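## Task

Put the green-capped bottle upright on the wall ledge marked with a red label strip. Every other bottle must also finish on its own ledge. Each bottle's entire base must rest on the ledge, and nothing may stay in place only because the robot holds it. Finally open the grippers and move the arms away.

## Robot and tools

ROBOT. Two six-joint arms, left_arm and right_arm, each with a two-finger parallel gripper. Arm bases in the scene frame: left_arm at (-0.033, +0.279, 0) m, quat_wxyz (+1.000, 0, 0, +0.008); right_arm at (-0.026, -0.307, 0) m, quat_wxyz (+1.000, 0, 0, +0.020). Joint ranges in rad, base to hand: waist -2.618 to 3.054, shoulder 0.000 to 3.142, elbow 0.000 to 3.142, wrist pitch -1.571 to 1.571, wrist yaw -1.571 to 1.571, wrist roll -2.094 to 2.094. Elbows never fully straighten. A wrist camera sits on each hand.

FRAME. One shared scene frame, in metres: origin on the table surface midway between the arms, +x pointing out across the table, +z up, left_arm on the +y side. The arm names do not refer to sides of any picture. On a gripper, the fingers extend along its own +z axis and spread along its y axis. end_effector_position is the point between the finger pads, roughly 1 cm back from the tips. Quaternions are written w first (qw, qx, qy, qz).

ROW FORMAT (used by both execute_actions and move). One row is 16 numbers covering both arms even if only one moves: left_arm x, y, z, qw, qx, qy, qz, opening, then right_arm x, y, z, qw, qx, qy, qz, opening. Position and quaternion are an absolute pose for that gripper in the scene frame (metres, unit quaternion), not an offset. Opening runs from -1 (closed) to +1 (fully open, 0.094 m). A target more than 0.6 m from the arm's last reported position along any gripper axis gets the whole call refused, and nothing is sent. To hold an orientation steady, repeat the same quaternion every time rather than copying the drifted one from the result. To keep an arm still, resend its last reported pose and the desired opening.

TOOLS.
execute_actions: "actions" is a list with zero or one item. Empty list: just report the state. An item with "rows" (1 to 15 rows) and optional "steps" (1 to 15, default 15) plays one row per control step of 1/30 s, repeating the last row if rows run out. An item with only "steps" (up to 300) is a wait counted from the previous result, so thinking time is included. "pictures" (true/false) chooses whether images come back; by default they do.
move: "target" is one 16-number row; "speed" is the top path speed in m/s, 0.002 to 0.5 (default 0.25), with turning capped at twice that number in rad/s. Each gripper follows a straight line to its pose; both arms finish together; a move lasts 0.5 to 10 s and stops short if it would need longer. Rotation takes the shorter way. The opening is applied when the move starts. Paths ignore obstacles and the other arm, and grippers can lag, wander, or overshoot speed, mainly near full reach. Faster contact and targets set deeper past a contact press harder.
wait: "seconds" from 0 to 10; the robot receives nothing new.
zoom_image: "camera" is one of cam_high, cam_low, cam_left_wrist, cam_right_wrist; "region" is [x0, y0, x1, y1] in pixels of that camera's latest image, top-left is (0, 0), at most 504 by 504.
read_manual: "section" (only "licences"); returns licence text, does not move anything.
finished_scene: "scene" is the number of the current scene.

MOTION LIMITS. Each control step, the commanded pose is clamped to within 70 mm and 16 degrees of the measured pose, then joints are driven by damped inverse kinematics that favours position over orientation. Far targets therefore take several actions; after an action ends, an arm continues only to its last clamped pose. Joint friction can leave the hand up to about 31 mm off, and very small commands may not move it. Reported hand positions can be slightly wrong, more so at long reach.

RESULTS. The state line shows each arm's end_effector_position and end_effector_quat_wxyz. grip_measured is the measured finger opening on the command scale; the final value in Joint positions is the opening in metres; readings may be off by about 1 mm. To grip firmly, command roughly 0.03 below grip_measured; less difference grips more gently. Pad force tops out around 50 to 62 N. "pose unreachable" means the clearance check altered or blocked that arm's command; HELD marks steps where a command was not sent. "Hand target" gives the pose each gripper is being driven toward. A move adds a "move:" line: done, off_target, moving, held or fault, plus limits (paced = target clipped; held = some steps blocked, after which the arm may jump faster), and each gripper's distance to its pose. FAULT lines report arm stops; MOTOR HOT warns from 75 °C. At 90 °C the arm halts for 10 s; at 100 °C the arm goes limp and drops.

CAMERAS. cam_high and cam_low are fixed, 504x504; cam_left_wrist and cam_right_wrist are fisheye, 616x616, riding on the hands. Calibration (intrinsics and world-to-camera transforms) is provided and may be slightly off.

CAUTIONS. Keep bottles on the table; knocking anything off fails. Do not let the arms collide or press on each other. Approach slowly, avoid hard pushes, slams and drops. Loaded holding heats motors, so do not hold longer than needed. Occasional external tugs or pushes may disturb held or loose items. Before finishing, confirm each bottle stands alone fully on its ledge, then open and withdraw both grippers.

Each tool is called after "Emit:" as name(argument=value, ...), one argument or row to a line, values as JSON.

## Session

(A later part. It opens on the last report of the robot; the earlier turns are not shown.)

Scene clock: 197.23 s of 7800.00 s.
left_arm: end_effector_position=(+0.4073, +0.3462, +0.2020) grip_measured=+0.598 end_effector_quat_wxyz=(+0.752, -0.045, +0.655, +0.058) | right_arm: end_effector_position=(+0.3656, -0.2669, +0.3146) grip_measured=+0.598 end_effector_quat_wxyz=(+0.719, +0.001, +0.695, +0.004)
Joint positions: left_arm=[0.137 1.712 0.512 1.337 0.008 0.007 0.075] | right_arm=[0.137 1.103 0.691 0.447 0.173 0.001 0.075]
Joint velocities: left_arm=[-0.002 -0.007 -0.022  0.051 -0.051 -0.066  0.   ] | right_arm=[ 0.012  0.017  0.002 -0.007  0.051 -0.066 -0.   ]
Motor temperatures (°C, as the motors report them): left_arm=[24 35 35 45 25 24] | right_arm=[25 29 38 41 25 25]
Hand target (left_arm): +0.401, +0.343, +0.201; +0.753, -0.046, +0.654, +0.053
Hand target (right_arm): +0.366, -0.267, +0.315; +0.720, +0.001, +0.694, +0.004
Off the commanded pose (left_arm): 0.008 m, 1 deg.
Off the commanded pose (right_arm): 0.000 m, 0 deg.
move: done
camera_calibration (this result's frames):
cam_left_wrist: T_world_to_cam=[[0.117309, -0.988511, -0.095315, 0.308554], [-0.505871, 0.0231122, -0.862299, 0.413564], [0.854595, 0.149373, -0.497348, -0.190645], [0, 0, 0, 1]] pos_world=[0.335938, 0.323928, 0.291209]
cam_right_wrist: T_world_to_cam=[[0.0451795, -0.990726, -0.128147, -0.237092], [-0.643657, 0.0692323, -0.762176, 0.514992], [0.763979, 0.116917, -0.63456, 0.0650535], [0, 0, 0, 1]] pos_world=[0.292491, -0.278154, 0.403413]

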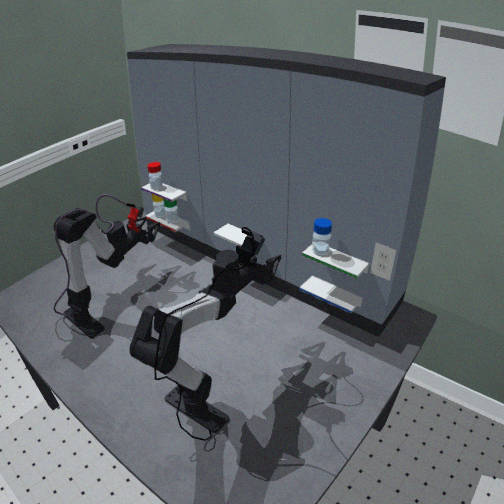

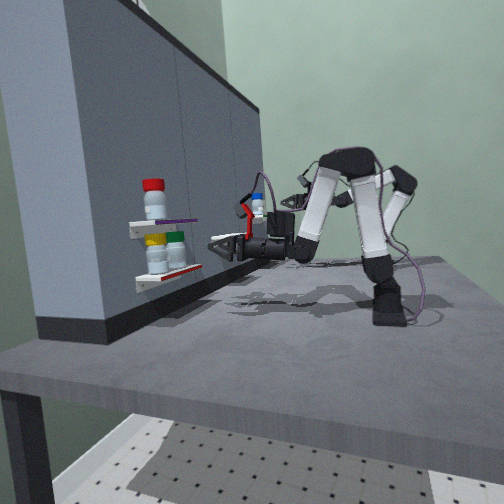

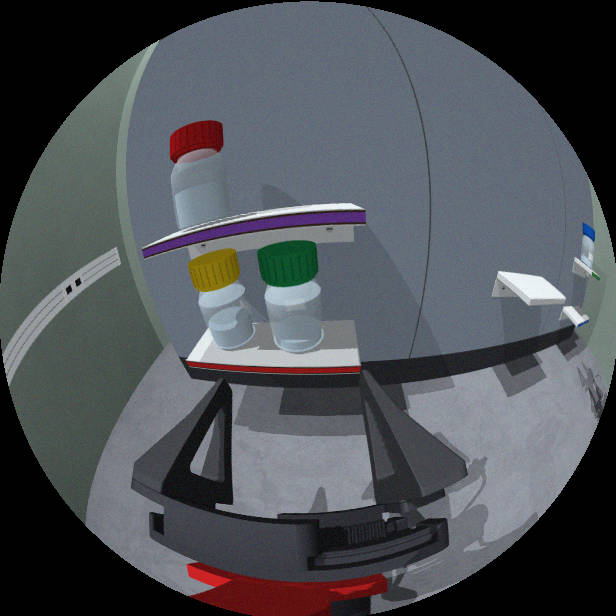

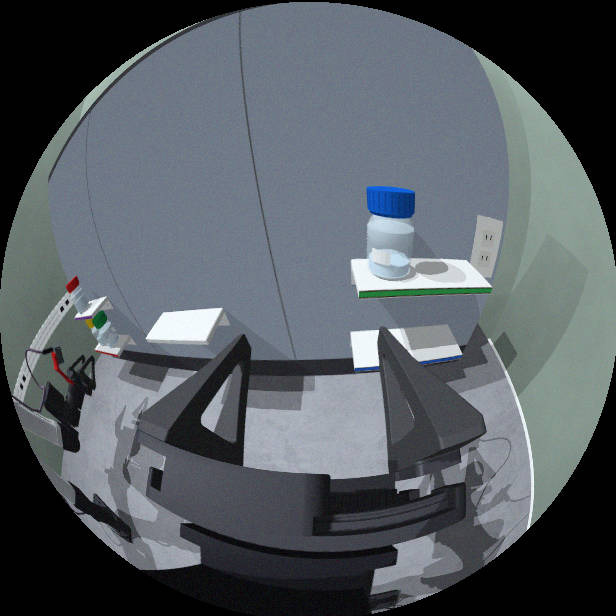

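Emit:
move(
  target=[0.34,0.325,0.27,0.72,-0.0458,0.69,0.0527,0.6,0.3656,-0.267,0.3149,0.72,0.001,0.694,0.004,0.6],
  speed=0.2,
)

Emit:
finished_scene(
  scene=1,
)

Scene clock: 199.67 s of 7800.00 s.
left_arm: end_effector_position=(+0.3391, +0.3251, +0.2669) grip_measured=+0.598 end_effector_quat_wxyz=(+0.720, -0.046, +0.691, +0.052) | right_arm: end_effector_position=(+0.3656, -0.2669, +0.3146) grip_measured=+0.598 end_effector_quat_wxyz=(+0.719, +0.001, +0.695, +0.004)
Joint positions: left_arm=[ 0.092  1.069  0.472  0.638 -0.03   0.007  0.075] | right_arm=[0.137 1.103 0.691 0.447 0.173 0.001 0.075]
Joint velocities: left_arm=[-0.007 -0.012 -0.017 -0.037 -0.007 -0.051 -0.   ] | right_arm=[ 0.007  0.017  0.007  0.007 -0.037 -0.022  0.   ]
Motor temperatures (°C, as the motors report them): left_arm=[24 34 35 45 25 24] | right_arm=[25 29 38 41 25 25]
Hand target (left_arm): +0.340, +0.324, +0.272; +0.720, -0.046, +0.690, +0.053
Hand target (right_arm): +0.366, -0.267, +0.315; +0.720, +0.001, +0.694, +0.004
Off the commanded pose (left_arm): 0.003 m, 0 deg.
Off the commanded pose (right_arm): 0.000 m, 0 deg.
move: done
camera_calibration (this result's frames):
cam_left_wrist: T_world_to_cam=[[0.10124, -0.990792, -0.0899027, 0.306569], [-0.58514, 0.0137817, -0.810815, 0.451759], [0.804588, 0.134693, -0.578357, -0.0535299], [0, 0, 0, 1]] pos_world=[0.276375, 0.30473, 0.362895]
cam_right_wrist: T_world_to_cam=[[0.0451795, -0.990726, -0.128147, -0.237092], [-0.643657, 0.0692323, -0.762176, 0.514992], [0.763979, 0.116917, -0.63456, 0.0650535], [0, 0, 0, 1]] pos_world=[0.292491, -0.278154, 0.403413]

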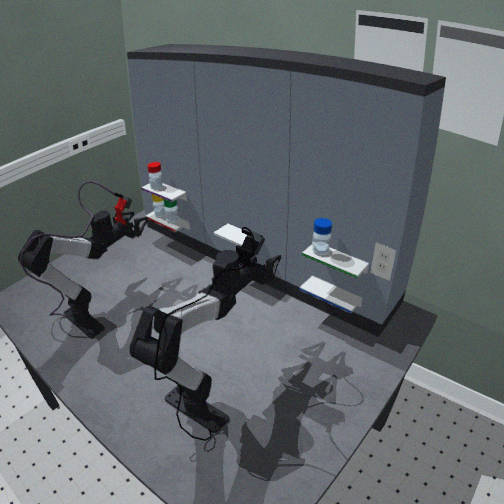

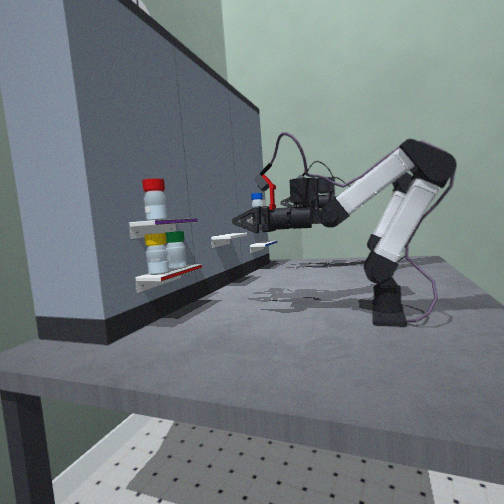

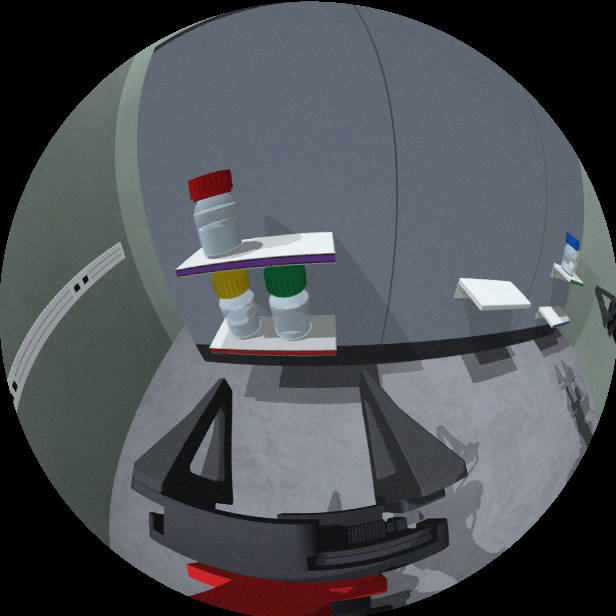

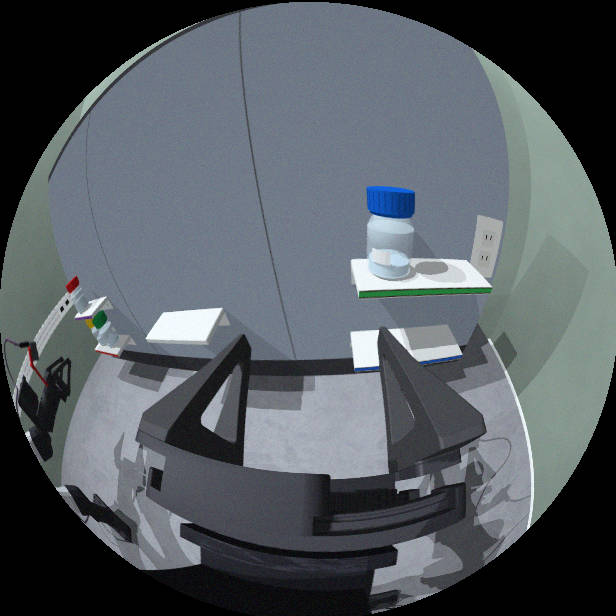

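The scene is finished: the task was done.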